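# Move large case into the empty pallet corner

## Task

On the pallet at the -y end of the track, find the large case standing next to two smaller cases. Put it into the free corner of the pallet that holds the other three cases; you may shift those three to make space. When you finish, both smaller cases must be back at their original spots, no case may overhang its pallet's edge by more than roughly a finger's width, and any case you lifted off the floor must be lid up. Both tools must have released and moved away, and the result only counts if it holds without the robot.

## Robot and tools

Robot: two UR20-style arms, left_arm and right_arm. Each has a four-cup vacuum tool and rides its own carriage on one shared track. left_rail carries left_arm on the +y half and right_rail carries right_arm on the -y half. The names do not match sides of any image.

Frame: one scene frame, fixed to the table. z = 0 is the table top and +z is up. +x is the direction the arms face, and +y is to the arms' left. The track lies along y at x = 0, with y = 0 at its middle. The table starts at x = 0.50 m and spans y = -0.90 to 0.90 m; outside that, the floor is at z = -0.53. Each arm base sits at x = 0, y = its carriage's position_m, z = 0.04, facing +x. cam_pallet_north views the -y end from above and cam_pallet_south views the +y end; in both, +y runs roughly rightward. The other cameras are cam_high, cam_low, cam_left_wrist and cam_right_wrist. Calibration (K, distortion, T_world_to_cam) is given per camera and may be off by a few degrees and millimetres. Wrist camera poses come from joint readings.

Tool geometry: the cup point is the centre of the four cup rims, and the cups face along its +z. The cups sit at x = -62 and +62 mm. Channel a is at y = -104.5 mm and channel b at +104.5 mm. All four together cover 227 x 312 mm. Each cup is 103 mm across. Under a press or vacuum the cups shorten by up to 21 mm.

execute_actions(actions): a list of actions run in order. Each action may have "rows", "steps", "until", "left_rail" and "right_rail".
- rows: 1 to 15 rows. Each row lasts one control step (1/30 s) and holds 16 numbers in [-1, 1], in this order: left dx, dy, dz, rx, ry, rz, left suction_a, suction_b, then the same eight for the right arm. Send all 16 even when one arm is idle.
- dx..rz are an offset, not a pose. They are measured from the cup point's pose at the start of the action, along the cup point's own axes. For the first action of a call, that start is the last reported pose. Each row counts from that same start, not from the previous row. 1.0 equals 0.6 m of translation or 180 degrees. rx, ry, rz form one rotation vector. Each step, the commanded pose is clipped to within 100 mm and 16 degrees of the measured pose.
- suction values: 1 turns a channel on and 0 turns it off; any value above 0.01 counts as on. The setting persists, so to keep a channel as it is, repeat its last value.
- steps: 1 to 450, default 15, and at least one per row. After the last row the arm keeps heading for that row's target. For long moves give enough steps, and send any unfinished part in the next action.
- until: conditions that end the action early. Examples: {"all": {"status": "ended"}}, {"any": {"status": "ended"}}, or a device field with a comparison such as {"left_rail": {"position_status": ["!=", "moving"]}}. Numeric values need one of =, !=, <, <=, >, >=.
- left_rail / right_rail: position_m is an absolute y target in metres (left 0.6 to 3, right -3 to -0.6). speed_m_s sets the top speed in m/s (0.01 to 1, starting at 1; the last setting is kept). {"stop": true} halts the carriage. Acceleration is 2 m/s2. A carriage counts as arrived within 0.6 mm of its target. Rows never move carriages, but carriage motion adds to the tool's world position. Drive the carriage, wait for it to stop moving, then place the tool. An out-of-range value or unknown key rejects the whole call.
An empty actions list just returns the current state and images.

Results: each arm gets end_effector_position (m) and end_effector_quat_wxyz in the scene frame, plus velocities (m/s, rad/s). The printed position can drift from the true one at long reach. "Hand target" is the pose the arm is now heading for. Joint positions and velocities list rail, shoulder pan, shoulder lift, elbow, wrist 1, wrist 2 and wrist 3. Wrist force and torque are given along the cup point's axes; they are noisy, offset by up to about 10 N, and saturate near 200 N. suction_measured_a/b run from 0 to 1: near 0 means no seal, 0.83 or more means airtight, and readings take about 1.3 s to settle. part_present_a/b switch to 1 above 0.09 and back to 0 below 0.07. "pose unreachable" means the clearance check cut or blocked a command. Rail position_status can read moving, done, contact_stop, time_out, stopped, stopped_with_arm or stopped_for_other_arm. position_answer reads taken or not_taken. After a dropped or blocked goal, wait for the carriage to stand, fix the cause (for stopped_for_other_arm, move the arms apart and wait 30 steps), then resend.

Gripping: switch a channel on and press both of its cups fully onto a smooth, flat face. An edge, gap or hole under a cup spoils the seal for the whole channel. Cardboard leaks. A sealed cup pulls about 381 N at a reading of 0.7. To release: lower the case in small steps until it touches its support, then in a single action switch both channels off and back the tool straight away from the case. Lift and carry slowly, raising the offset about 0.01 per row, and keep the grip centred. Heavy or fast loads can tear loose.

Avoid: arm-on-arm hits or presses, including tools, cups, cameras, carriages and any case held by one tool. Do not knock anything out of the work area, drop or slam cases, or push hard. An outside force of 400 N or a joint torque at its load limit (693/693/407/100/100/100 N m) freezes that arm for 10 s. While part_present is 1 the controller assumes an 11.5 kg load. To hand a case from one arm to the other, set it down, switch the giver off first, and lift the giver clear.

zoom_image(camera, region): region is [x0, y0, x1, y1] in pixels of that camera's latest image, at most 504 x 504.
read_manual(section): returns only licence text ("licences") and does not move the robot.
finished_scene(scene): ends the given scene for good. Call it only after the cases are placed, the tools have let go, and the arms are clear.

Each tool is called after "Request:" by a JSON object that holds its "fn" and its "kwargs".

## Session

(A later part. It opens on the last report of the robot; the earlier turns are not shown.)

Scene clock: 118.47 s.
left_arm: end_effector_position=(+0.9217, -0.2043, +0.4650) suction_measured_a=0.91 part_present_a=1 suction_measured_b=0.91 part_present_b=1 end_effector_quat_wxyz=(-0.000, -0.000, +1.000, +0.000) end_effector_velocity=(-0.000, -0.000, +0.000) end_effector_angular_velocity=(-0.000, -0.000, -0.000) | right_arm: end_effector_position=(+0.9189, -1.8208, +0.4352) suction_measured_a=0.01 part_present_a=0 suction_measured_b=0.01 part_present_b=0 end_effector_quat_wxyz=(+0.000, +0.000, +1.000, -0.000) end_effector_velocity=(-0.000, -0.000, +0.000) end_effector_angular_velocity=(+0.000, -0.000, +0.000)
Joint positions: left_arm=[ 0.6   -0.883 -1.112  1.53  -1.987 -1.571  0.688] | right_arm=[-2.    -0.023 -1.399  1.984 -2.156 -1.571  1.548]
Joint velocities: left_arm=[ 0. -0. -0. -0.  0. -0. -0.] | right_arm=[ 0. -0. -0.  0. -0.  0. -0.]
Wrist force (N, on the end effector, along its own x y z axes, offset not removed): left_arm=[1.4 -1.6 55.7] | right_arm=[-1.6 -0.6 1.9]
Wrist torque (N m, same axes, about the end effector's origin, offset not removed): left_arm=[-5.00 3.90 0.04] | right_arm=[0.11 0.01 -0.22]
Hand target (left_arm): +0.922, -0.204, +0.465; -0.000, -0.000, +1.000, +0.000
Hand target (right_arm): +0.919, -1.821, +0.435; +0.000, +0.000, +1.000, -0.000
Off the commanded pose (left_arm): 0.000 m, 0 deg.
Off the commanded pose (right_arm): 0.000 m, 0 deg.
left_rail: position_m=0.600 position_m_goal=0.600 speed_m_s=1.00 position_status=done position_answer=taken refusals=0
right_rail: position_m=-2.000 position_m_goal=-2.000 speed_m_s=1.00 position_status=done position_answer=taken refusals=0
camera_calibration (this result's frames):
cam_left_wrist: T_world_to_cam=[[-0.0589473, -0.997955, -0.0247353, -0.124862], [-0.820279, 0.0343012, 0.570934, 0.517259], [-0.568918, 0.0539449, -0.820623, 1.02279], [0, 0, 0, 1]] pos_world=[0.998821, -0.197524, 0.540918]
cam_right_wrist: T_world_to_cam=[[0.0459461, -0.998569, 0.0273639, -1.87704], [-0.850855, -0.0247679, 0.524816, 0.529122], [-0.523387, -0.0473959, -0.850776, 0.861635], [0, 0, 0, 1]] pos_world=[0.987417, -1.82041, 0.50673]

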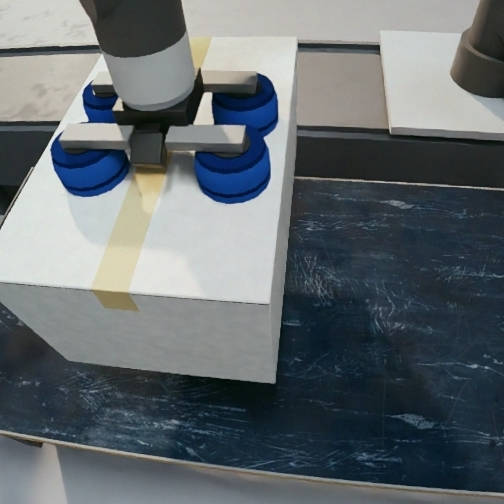

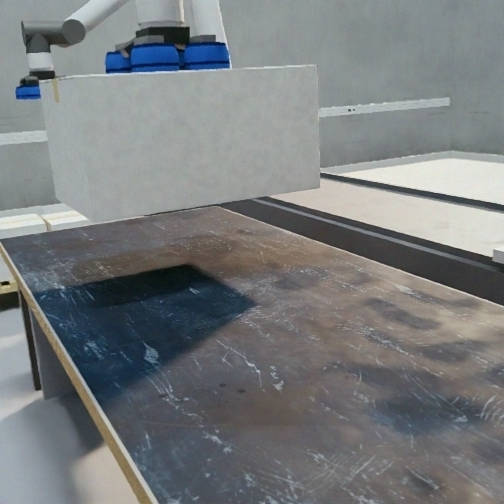

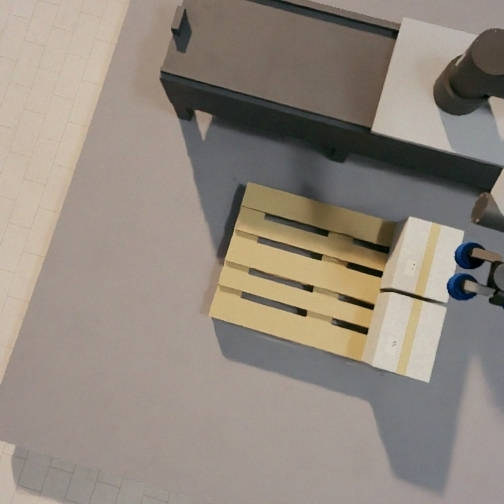

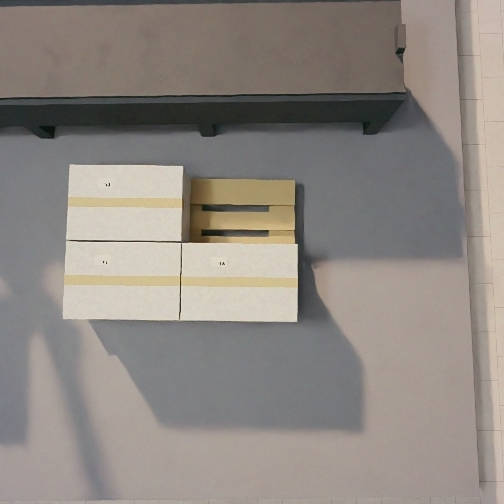

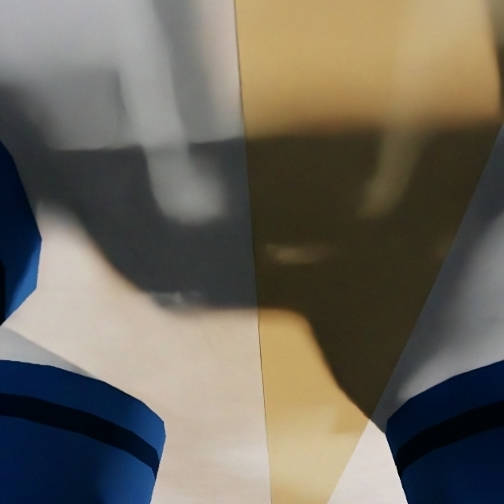

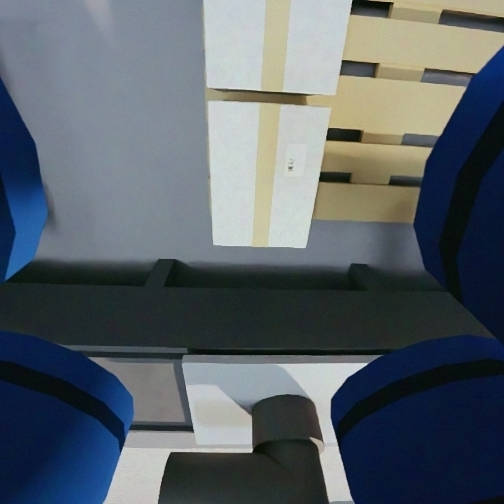

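Request:
{"fn": "execute_actions", "kwargs": {"actions": [{"left_rail":{"position_m":2.7,"speed_m_s":0.6},"rows":[[0,0.05,0,0,0,0.03,1,1,0,0,0,0,0,0,0,0],[0.02,0.12,0,0,0,0.08,1,1,0,0,0,0,0,0,0,0],[0.04,0.25,0,0,0,0.15,1,1,0,0,0,0,0,0,0,0],[0.06,0.45,0,0,0,0.25,1,1,0,0,0,0,0,0,0,0],[0.1,0.95,0,0,0,0.5,1,1,0,0,0,0,0,0,0,0]],"steps":150},{"rows":[[-0.65,0,0.3,0,0,0,1,1,0,0,0,0,0,0,0,0]],"steps":70}]}}

Scene clock: 138.43 s.
left_arm: end_effector_position=(+0.8615, +2.0759, +0.2853) suction_measured_a=0.91 part_present_a=1 suction_measured_b=0.91 part_present_b=1 end_effector_quat_wxyz=(-0.001, +0.707, +0.707, +0.000) end_effector_velocity=(-0.000, -0.000, -0.000) end_effector_angular_velocity=(+0.000, +0.000, -0.000) | right_arm: end_effector_position=(+0.9189, -1.8208, +0.4352) suction_measured_a=0.01 part_present_a=0 suction_measured_b=0.01 part_present_b=0 end_effector_quat_wxyz=(+0.000, +0.000, +1.000, -0.000) end_effector_velocity=(-0.000, +0.000, +0.000) end_effector_angular_velocity=(-0.000, -0.000, -0.000)
Joint positions: left_arm=[ 2.7   -0.817 -1.156  1.896 -2.309 -1.571  2.324] | right_arm=[-2.    -0.023 -1.399  1.984 -2.156 -1.571  1.548]
Joint velocities: left_arm=[ 0. -0.  0. -0. -0. -0. -0.] | right_arm=[ 0.  0. -0.  0. -0. -0.  0.]
Wrist force (N, on the end effector, along its own x y z axes, offset not removed): left_arm=[3.1 2.0 59.4] | right_arm=[-4.4 0.3 3.5]
Wrist torque (N m, same axes, about the end effector's origin, offset not removed): left_arm=[-4.41 3.62 -0.06] | right_arm=[0.23 0.36 -0.31]
Hand target (left_arm): +0.862, +2.076, +0.285; -0.001, +0.707, +0.707, +0.000
Hand target (right_arm): +0.919, -1.821, +0.435; +0.000, +0.000, +1.000, -0.000
Off the commanded pose (left_arm): 0.000 m, 0 deg.
Off the commanded pose (right_arm): 0.000 m, 0 deg.
left_rail: position_m=2.700 position_m_goal=2.700 speed_m_s=0.60 position_status=done position_answer=taken refusals=0
right_rail: position_m=-2.000 position_m_goal=-2.000 speed_m_s=1.00 position_status=done position_answer=taken refusals=0
camera_calibration (this result's frames):
cam_left_wrist: T_world_to_cam=[[-0.997995, 0.0589949, -0.0229079, 0.757056], [0.0353772, 0.820185, 0.571004, -1.87637], [0.052475, 0.569049, -0.820628, -0.886578], [0, 0, 0, 1]] pos_world=[0.868443, 1.99881, 0.361207]
cam_right_wrist: T_world_to_cam=[[0.045946, -0.998569, 0.0273639, -1.87704], [-0.850855, -0.0247679, 0.524816, 0.529122], [-0.523387, -0.047396, -0.850776, 0.861635], [0, 0, 0, 1]] pos_world=[0.987417, -1.82041, 0.50673]

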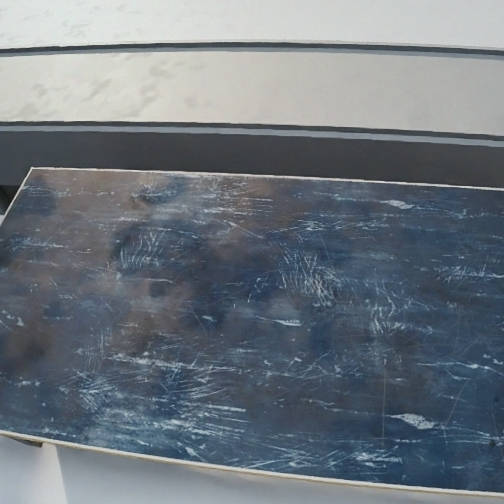

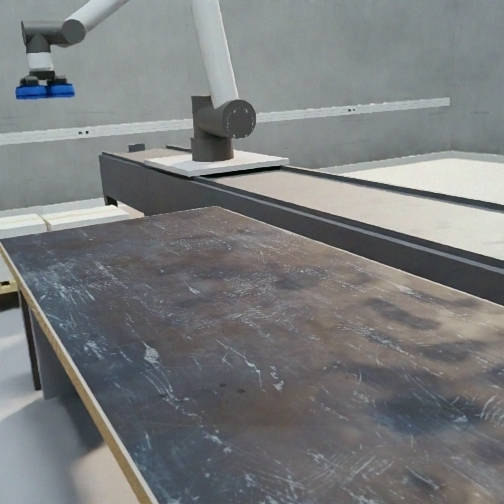

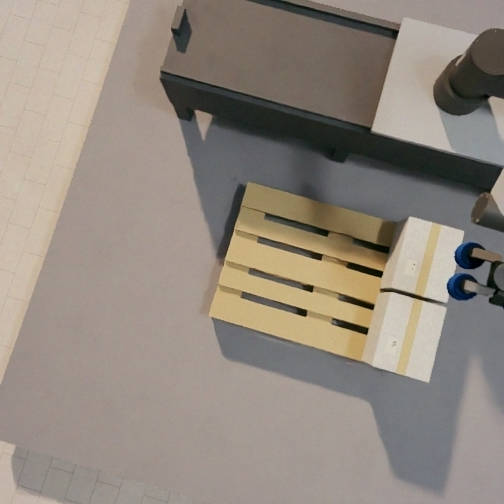

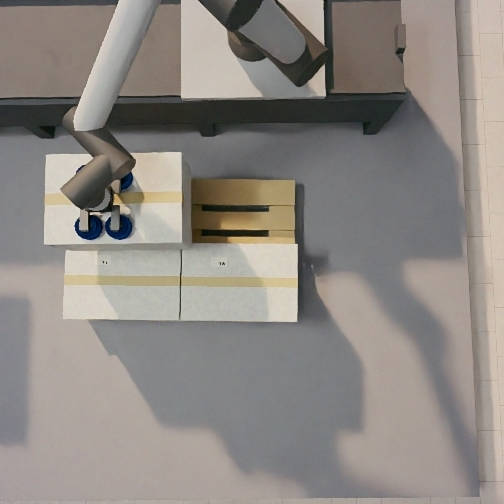

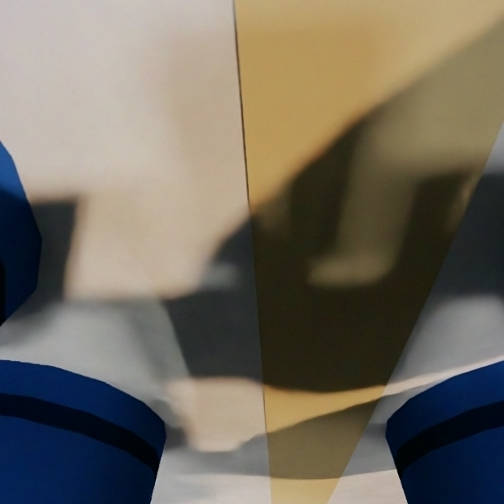

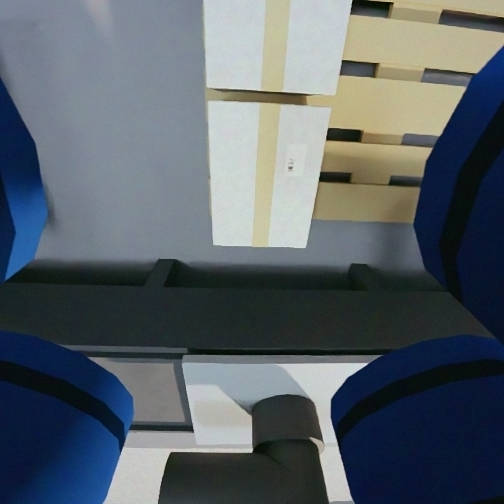

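Request:
{"fn": "execute_actions", "kwargs": {"actions": [{"rows":[[0.04,0,0,0,0,0,1,1,0,0,0,0,0,0,0,0],[0.1,-0.02,0,0,0,0,1,1,0,0,0,0,0,0,0,0],[0.2,-0.04,0,0,0,0,1,1,0,0,0,0,0,0,0,0],[0.95,-0.1,0,0,0,0,1,1,0,0,0,0,0,0,0,0]],"steps":100},{"rows":[[0,0,0.05,0,0,0,1,1,0,0,0,0,0,0,0,0],[0,0,0.12,0,0,0,1,1,0,0,0,0,0,0,0,0],[0,0,0.4,0,0,0,1,1,0,0,0,0,0,0,0,0]],"steps":50}]}}

Request:
{"fn": "zoom_image", "kwargs": {"camera": "cam_pallet_south", "region": [120,120,360,360]}}

Scene clock: 164.17 s.
left_arm: end_effector_position=(+0.8014, +2.6458, +0.0459) suction_measured_a=0.91 part_present_a=1 suction_measured_b=0.91 part_present_b=1 end_effector_quat_wxyz=(-0.001, +0.707, +0.707, -0.000) end_effector_velocity=(+0.000, +0.000, -0.000) end_effector_angular_velocity=(+0.000, +0.000, +0.000) | right_arm: end_effector_position=(+0.9189, -1.8208, +0.4352) suction_measured_a=0.01 part_present_a=0 suction_measured_b=0.01 part_present_b=0 end_effector_quat_wxyz=(+0.000, +0.000, +1.000, -0.000) end_effector_velocity=(+0.000, -0.000, -0.000) end_effector_angular_velocity=(+0.000, +0.000, -0.000)
Joint positions: left_arm=[ 2.7   -0.32  -1.072  2.356 -2.853 -1.571  2.821] | right_arm=[-2.    -0.023 -1.399  1.984 -2.156 -1.571  1.548]
Joint velocities: left_arm=[ 0.  0.  0. -0. -0.  0.  0.] | right_arm=[ 0. -0.  0. -0. -0.  0. -0.]
Wrist force (N, on the end effector, along its own x y z axes, offset not removed): left_arm=[-2.2 0.9 53.7] | right_arm=[-1.8 0.1 0.4]
Wrist torque (N m, same axes, about the end effector's origin, offset not removed): left_arm=[-4.60 4.23 -0.03] | right_arm=[0.15 -0.03 -0.23]
Hand target (left_arm): +0.801, +2.646, +0.046; -0.001, +0.707, +0.707, -0.000
Hand target (right_arm): +0.919, -1.821, +0.435; +0.000, +0.000, +1.000, -0.000
Off the commanded pose (left_arm): 0.000 m, 0 deg.
Off the commanded pose (right_arm): 0.000 m, 0 deg.
left_rail: position_m=2.700 position_m_goal=2.700 speed_m_s=0.60 position_status=done position_answer=taken refusals=0
right_rail: position_m=-2.000 position_m_goal=-2.000 speed_m_s=1.00 position_status=done position_answer=taken refusals=0
camera_calibration (this result's frames):
cam_left_wrist: T_world_to_cam=[[-0.998003, 0.0589849, -0.0226067, 0.657912], [0.0355681, 0.820477, 0.570571, -2.20579], [0.0522034, 0.568628, -0.820937, -1.40282], [0, 0, 0, 1]] pos_world=[0.808285, 2.56868, 0.121811]
cam_right_wrist: T_world_to_cam=[[0.0459462, -0.998569, 0.0273637, -1.87704], [-0.850855, -0.0247681, 0.524816, 0.529121], [-0.523387, -0.0473958, -0.850776, 0.861635], [0, 0, 0, 1]] pos_world=[0.987417, -1.82041, 0.50673]

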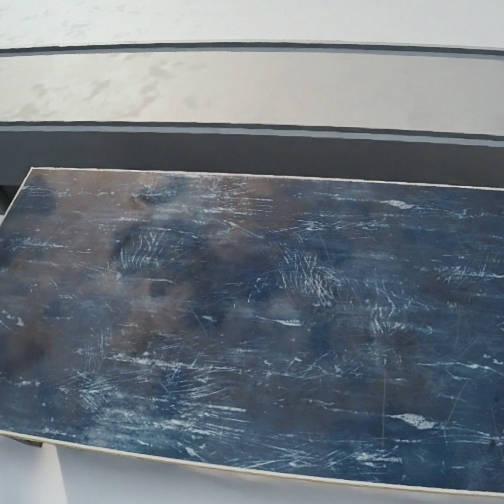

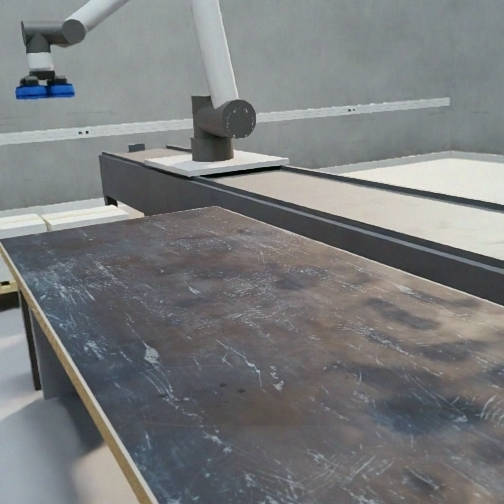

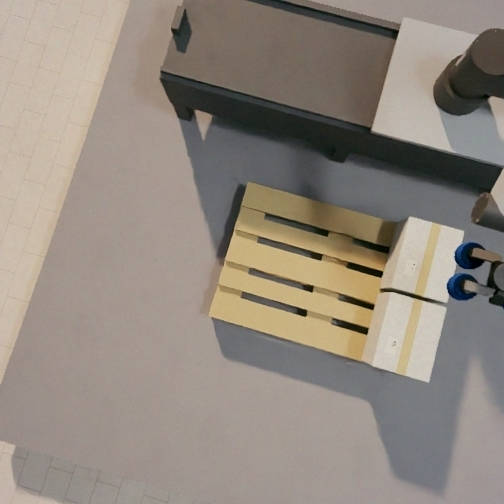

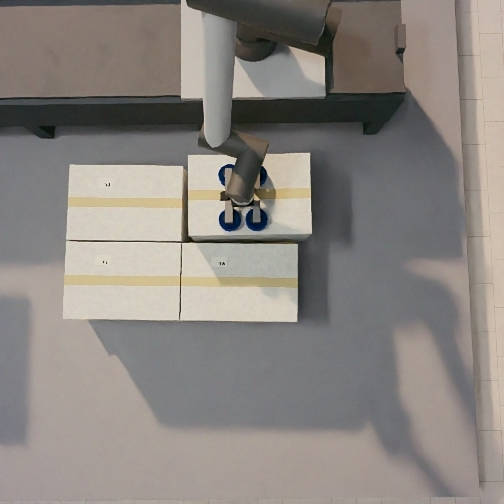

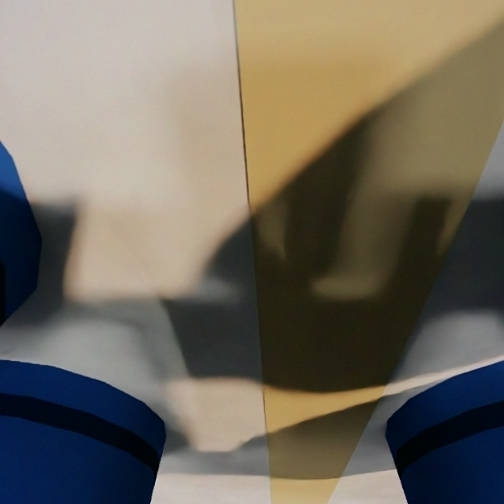

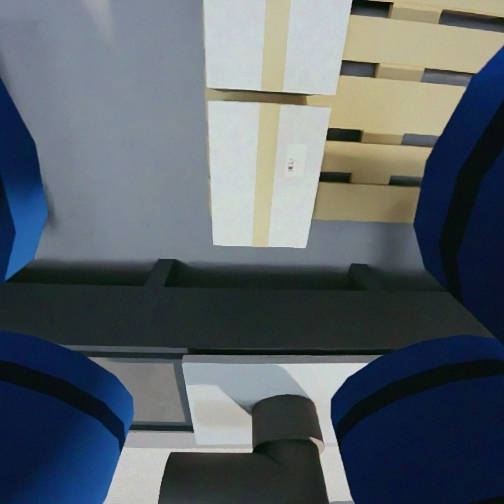

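Region (120, 120, 360, 360) of cam_pallet_south's 504x504 image, scaled by 2.100, with more detail than that image has.

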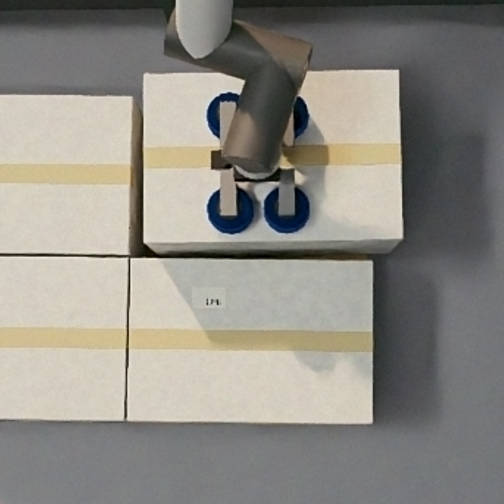

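Request:
{"fn": "execute_actions", "kwargs": {"actions": [{"rows":[[-0.058,-0.005,0,0,0,0,1,1,0,0,0,0,0,0,0,0]],"steps":25},{"rows":[[0,0,0.03,0,0,0,1,1,0,0,0,0,0,0,0,0],[0,0,0.06,0,0,0,1,1,0,0,0,0,0,0,0,0],[0,0,0.09,0,0,0,1,1,0,0,0,0,0,0,0,0],[0,0,0.12,0,0,0,1,1,0,0,0,0,0,0,0,0],[0,0,0.15,0,0,0,1,1,0,0,0,0,0,0,0,0],[0,0,0.18,0,0,0,1,1,0,0,0,0,0,0,0,0]],"steps":35}]}}

Request:
{"fn": "zoom_image", "kwargs": {"camera": "cam_pallet_south", "region": [120,120,360,360]}}

Scene clock: 181.30 s.
left_arm: end_effector_position=(+0.7982, +2.6113, -0.0620) suction_measured_a=0.91 part_present_a=1 suction_measured_b=0.91 part_present_b=1 end_effector_quat_wxyz=(-0.001, +0.707, +0.707, -0.000) end_effector_velocity=(+0.000, +0.000, -0.000) end_effector_angular_velocity=(+0.000, +0.000, +0.000) | right_arm: end_effector_position=(+0.9189, -1.8208, +0.4352) suction_measured_a=0.01 part_present_a=0 suction_measured_b=0.01 part_present_b=0 end_effector_quat_wxyz=(+0.000, +0.000, +1.000, -0.000) end_effector_velocity=(-0.000, +0.000, +0.000) end_effector_angular_velocity=(+0.000, -0.000, +0.000)
Joint positions: left_arm=[ 2.7   -0.364 -0.898  2.357 -3.028 -1.571  2.778] | right_arm=[-2.    -0.023 -1.399  1.984 -2.156 -1.571  1.548]
Joint velocities: left_arm=[ 0.     0.     0.001 -0.    -0.    -0.     0.   ] | right_arm=[ 0.  0. -0.  0. -0.  0.  0.]
Wrist force (N, on the end effector, along its own x y z axes, offset not removed): left_arm=[-2.5 2.6 56.0] | right_arm=[-1.7 -0.8 0.9]
Wrist torque (N m, same axes, about the end effector's origin, offset not removed): left_arm=[-4.39 4.47 -0.07] | right_arm=[0.05 0.06 -0.31]
Hand target (left_arm): +0.798, +2.611, -0.062; -0.001, +0.707, +0.707, -0.000
Hand target (right_arm): +0.919, -1.821, +0.435; +0.000, +0.000, +1.000, -0.000
Off the commanded pose (left_arm): 0.000 m, 0 deg.
Off the commanded pose (right_arm): 0.000 m, 0 deg.
left_rail: position_m=2.700 position_m_goal=2.700 speed_m_s=0.60 position_status=done position_answer=taken refusals=0
right_rail: position_m=-2.000 position_m_goal=-2.000 speed_m_s=1.00 position_status=done position_answer=taken refusals=0
camera_calibration (this result's frames):
cam_left_wrist: T_world_to_cam=[[-0.998002, 0.0589728, -0.0226639, 0.654376], [0.0355233, 0.820454, 0.570607, -2.11573], [0.0522451, 0.568662, -0.82091, -1.47171], [0, 0, 0, 1]] pos_world=[0.805116, 2.53417, 0.0139356]
cam_right_wrist: T_world_to_cam=[[0.0459461, -0.998569, 0.0273639, -1.87704], [-0.850855, -0.024768, 0.524816, 0.529122], [-0.523387, -0.0473959, -0.850776, 0.861635], [0, 0, 0, 1]] pos_world=[0.987417, -1.82041, 0.50673]

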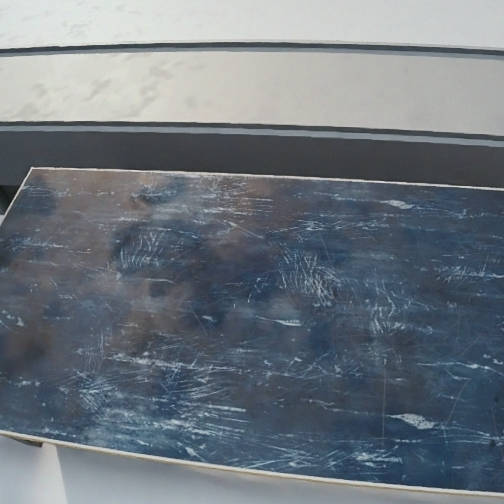

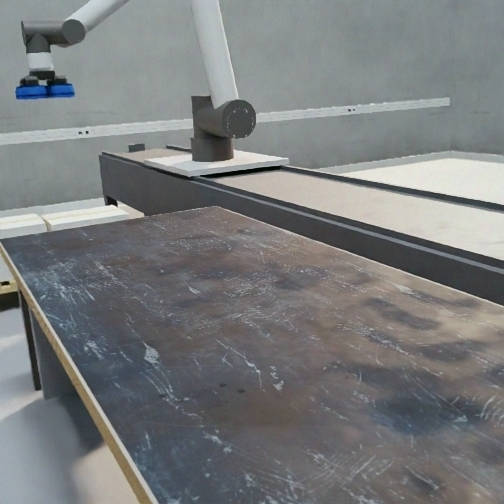

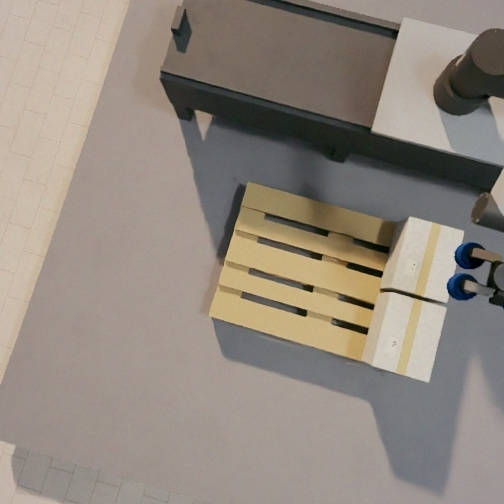

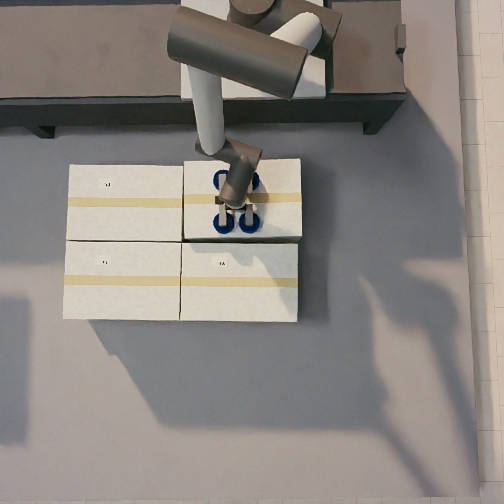

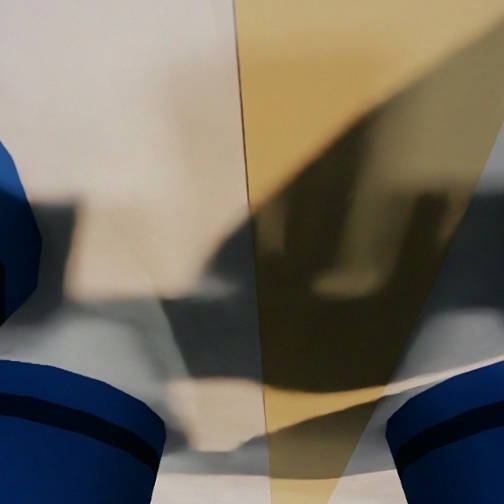

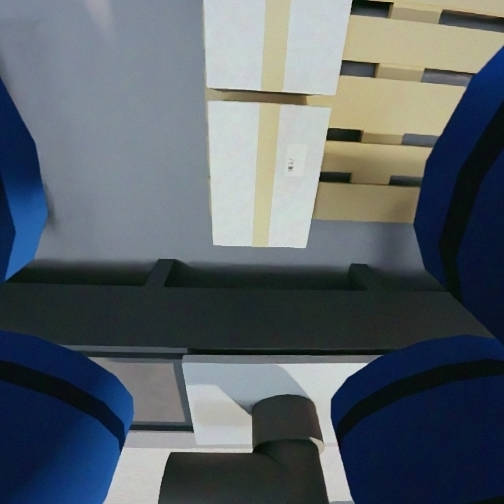

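Region (120, 120, 360, 360) of cam_pallet_south's 504x504 image, scaled by 2.100, with more detail than that image has.

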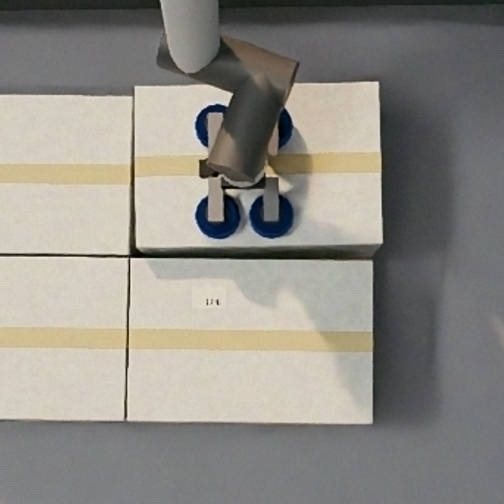

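Request:
{"fn": "execute_actions", "kwargs": {"actions": [{"rows":[[0,0.006,0.02,0,0,0,1,1,0,0,0,0,0,0,0,0],[0,0.012,0.04,0,0,0,1,1,0,0,0,0,0,0,0,0],[0,0.012,0.06,0,0,0,1,1,0,0,0,0,0,0,0,0],[0,0.012,0.075,0,0,0,1,1,0,0,0,0,0,0,0,0]],"steps":30},{"rows":[[0,0,-0.4,0,0,0,0,0,0,0,0,0,0,0,0,0]],"steps":40}]}}

Request:
{"fn": "zoom_image", "kwargs": {"camera": "cam_pallet_south", "region": [120,120,360,360]}}

Scene clock: 194.13 s.
left_arm: end_effector_position=(+0.8057, +2.6112, +0.1329) suction_measured_a=0.00 part_present_a=0 suction_measured_b=0.00 part_present_b=0 end_effector_quat_wxyz=(-0.001, +0.707, +0.707, -0.000) end_effector_velocity=(+0.000, -0.000, +0.001) end_effector_angular_velocity=(+0.000, +0.000, -0.000) | right_arm: end_effector_position=(+0.9189, -1.8208, +0.4352) suction_measured_a=0.01 part_present_a=0 suction_measured_b=0.01 part_present_b=0 end_effector_quat_wxyz=(+0.000, +0.000, +1.000, -0.000) end_effector_velocity=(+0.000, -0.000, -0.000) end_effector_angular_velocity=(+0.000, +0.000, -0.000)
Joint positions: left_arm=[ 2.7   -0.36  -1.199  2.326 -2.696 -1.571  2.781] | right_arm=[-2.    -0.023 -1.399  1.984 -2.156 -1.571  1.548]
Joint velocities: left_arm=[ 0.    -0.    -0.001 -0.     0.001 -0.    -0.   ] | right_arm=[ 0. -0.  0. -0.  0.  0. -0.]
Wrist force (N, on the end effector, along its own x y z axes, offset not removed): left_arm=[2.0 1.1 0.5] | right_arm=[-2.6 0.5 -1.6]
Wrist torque (N m, same axes, about the end effector's origin, offset not removed): left_arm=[-0.48 -0.25 0.02] | right_arm=[0.27 0.14 -0.24]
Hand target (left_arm): +0.806, +2.611, +0.133; -0.001, +0.707, +0.707, -0.000
Hand target (right_arm): +0.919, -1.821, +0.435; +0.000, +0.000, +1.000, -0.000
Off the commanded pose (left_arm): 0.000 m, 0 deg.
Off the commanded pose (right_arm): 0.000 m, 0 deg.
left_rail: position_m=2.700 position_m_goal=2.700 speed_m_s=0.60 position_status=done position_answer=taken refusals=0
right_rail: position_m=-2.000 position_m_goal=-2.000 speed_m_s=1.00 position_status=done position_answer=taken refusals=0
camera_calibration (this result's frames):
cam_left_wrist: T_world_to_cam=[[-0.998003, 0.0589637, -0.0226673, 0.666287], [0.0355143, 0.820459, 0.570601, -2.2271], [0.0522424, 0.568657, -0.820914, -1.31206], [0, 0, 0, 1]] pos_world=[0.812595, 2.53407, 0.208796]
cam_right_wrist: T_world_to_cam=[[0.0459461, -0.998569, 0.0273641, -1.87704], [-0.850855, -0.0247678, 0.524816, 0.529122], [-0.523387, -0.0473961, -0.850776, 0.861635], [0, 0, 0, 1]] pos_world=[0.987417, -1.82041, 0.50673]

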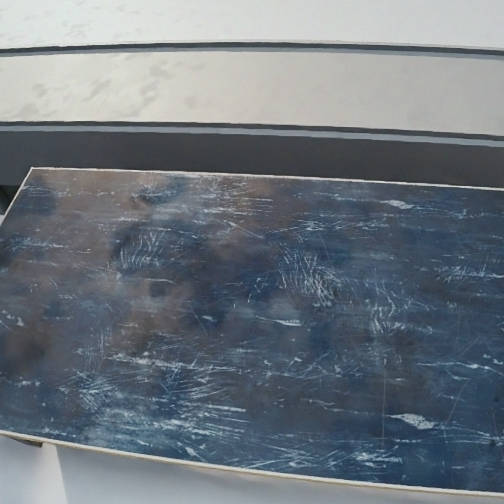

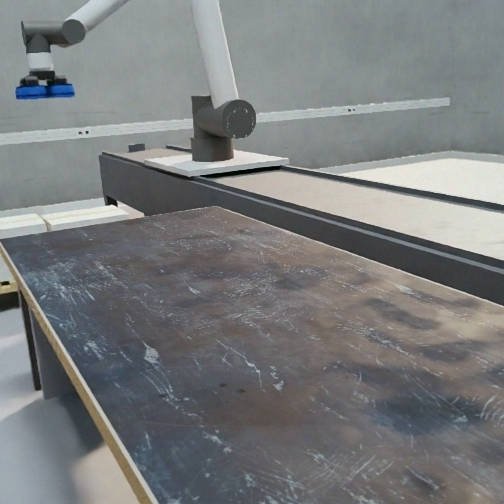

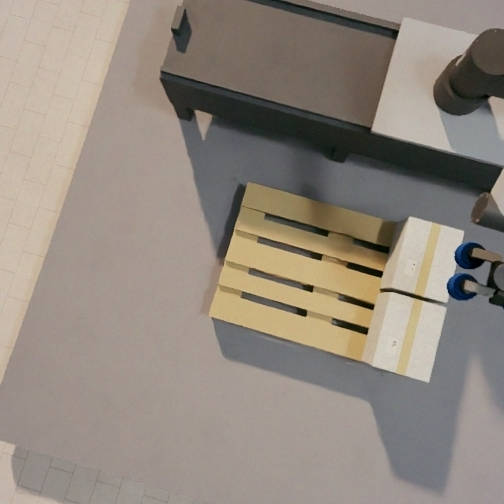

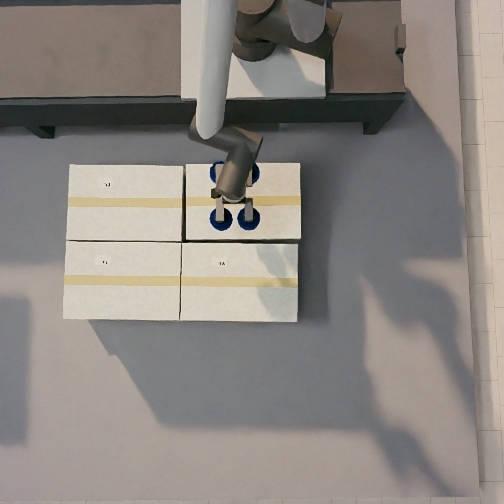

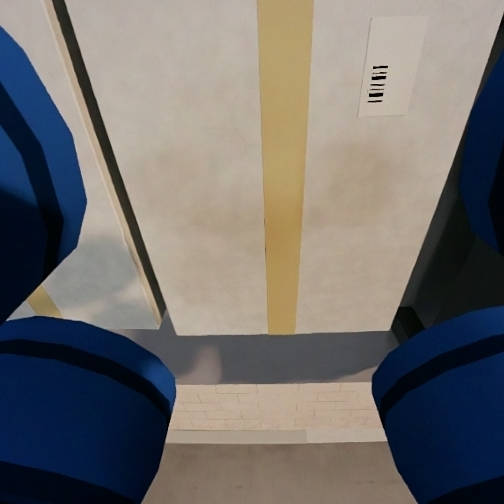

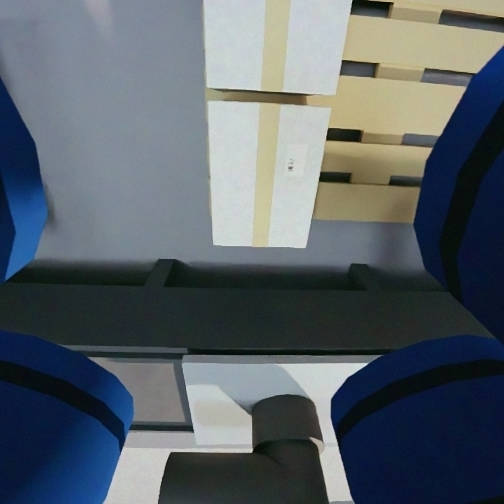

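Region (120, 120, 360, 360) of cam_pallet_south's 504x504 image, scaled by 2.100, with more detail than that image has.

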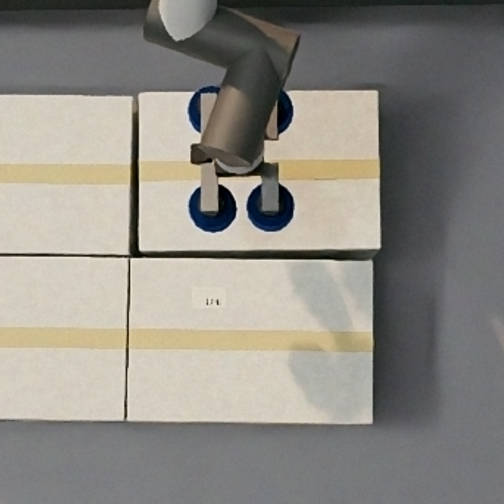

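Request:
{"fn": "finished_scene", "kwargs": {"scene": 1}}

The scene is finished: the task was done.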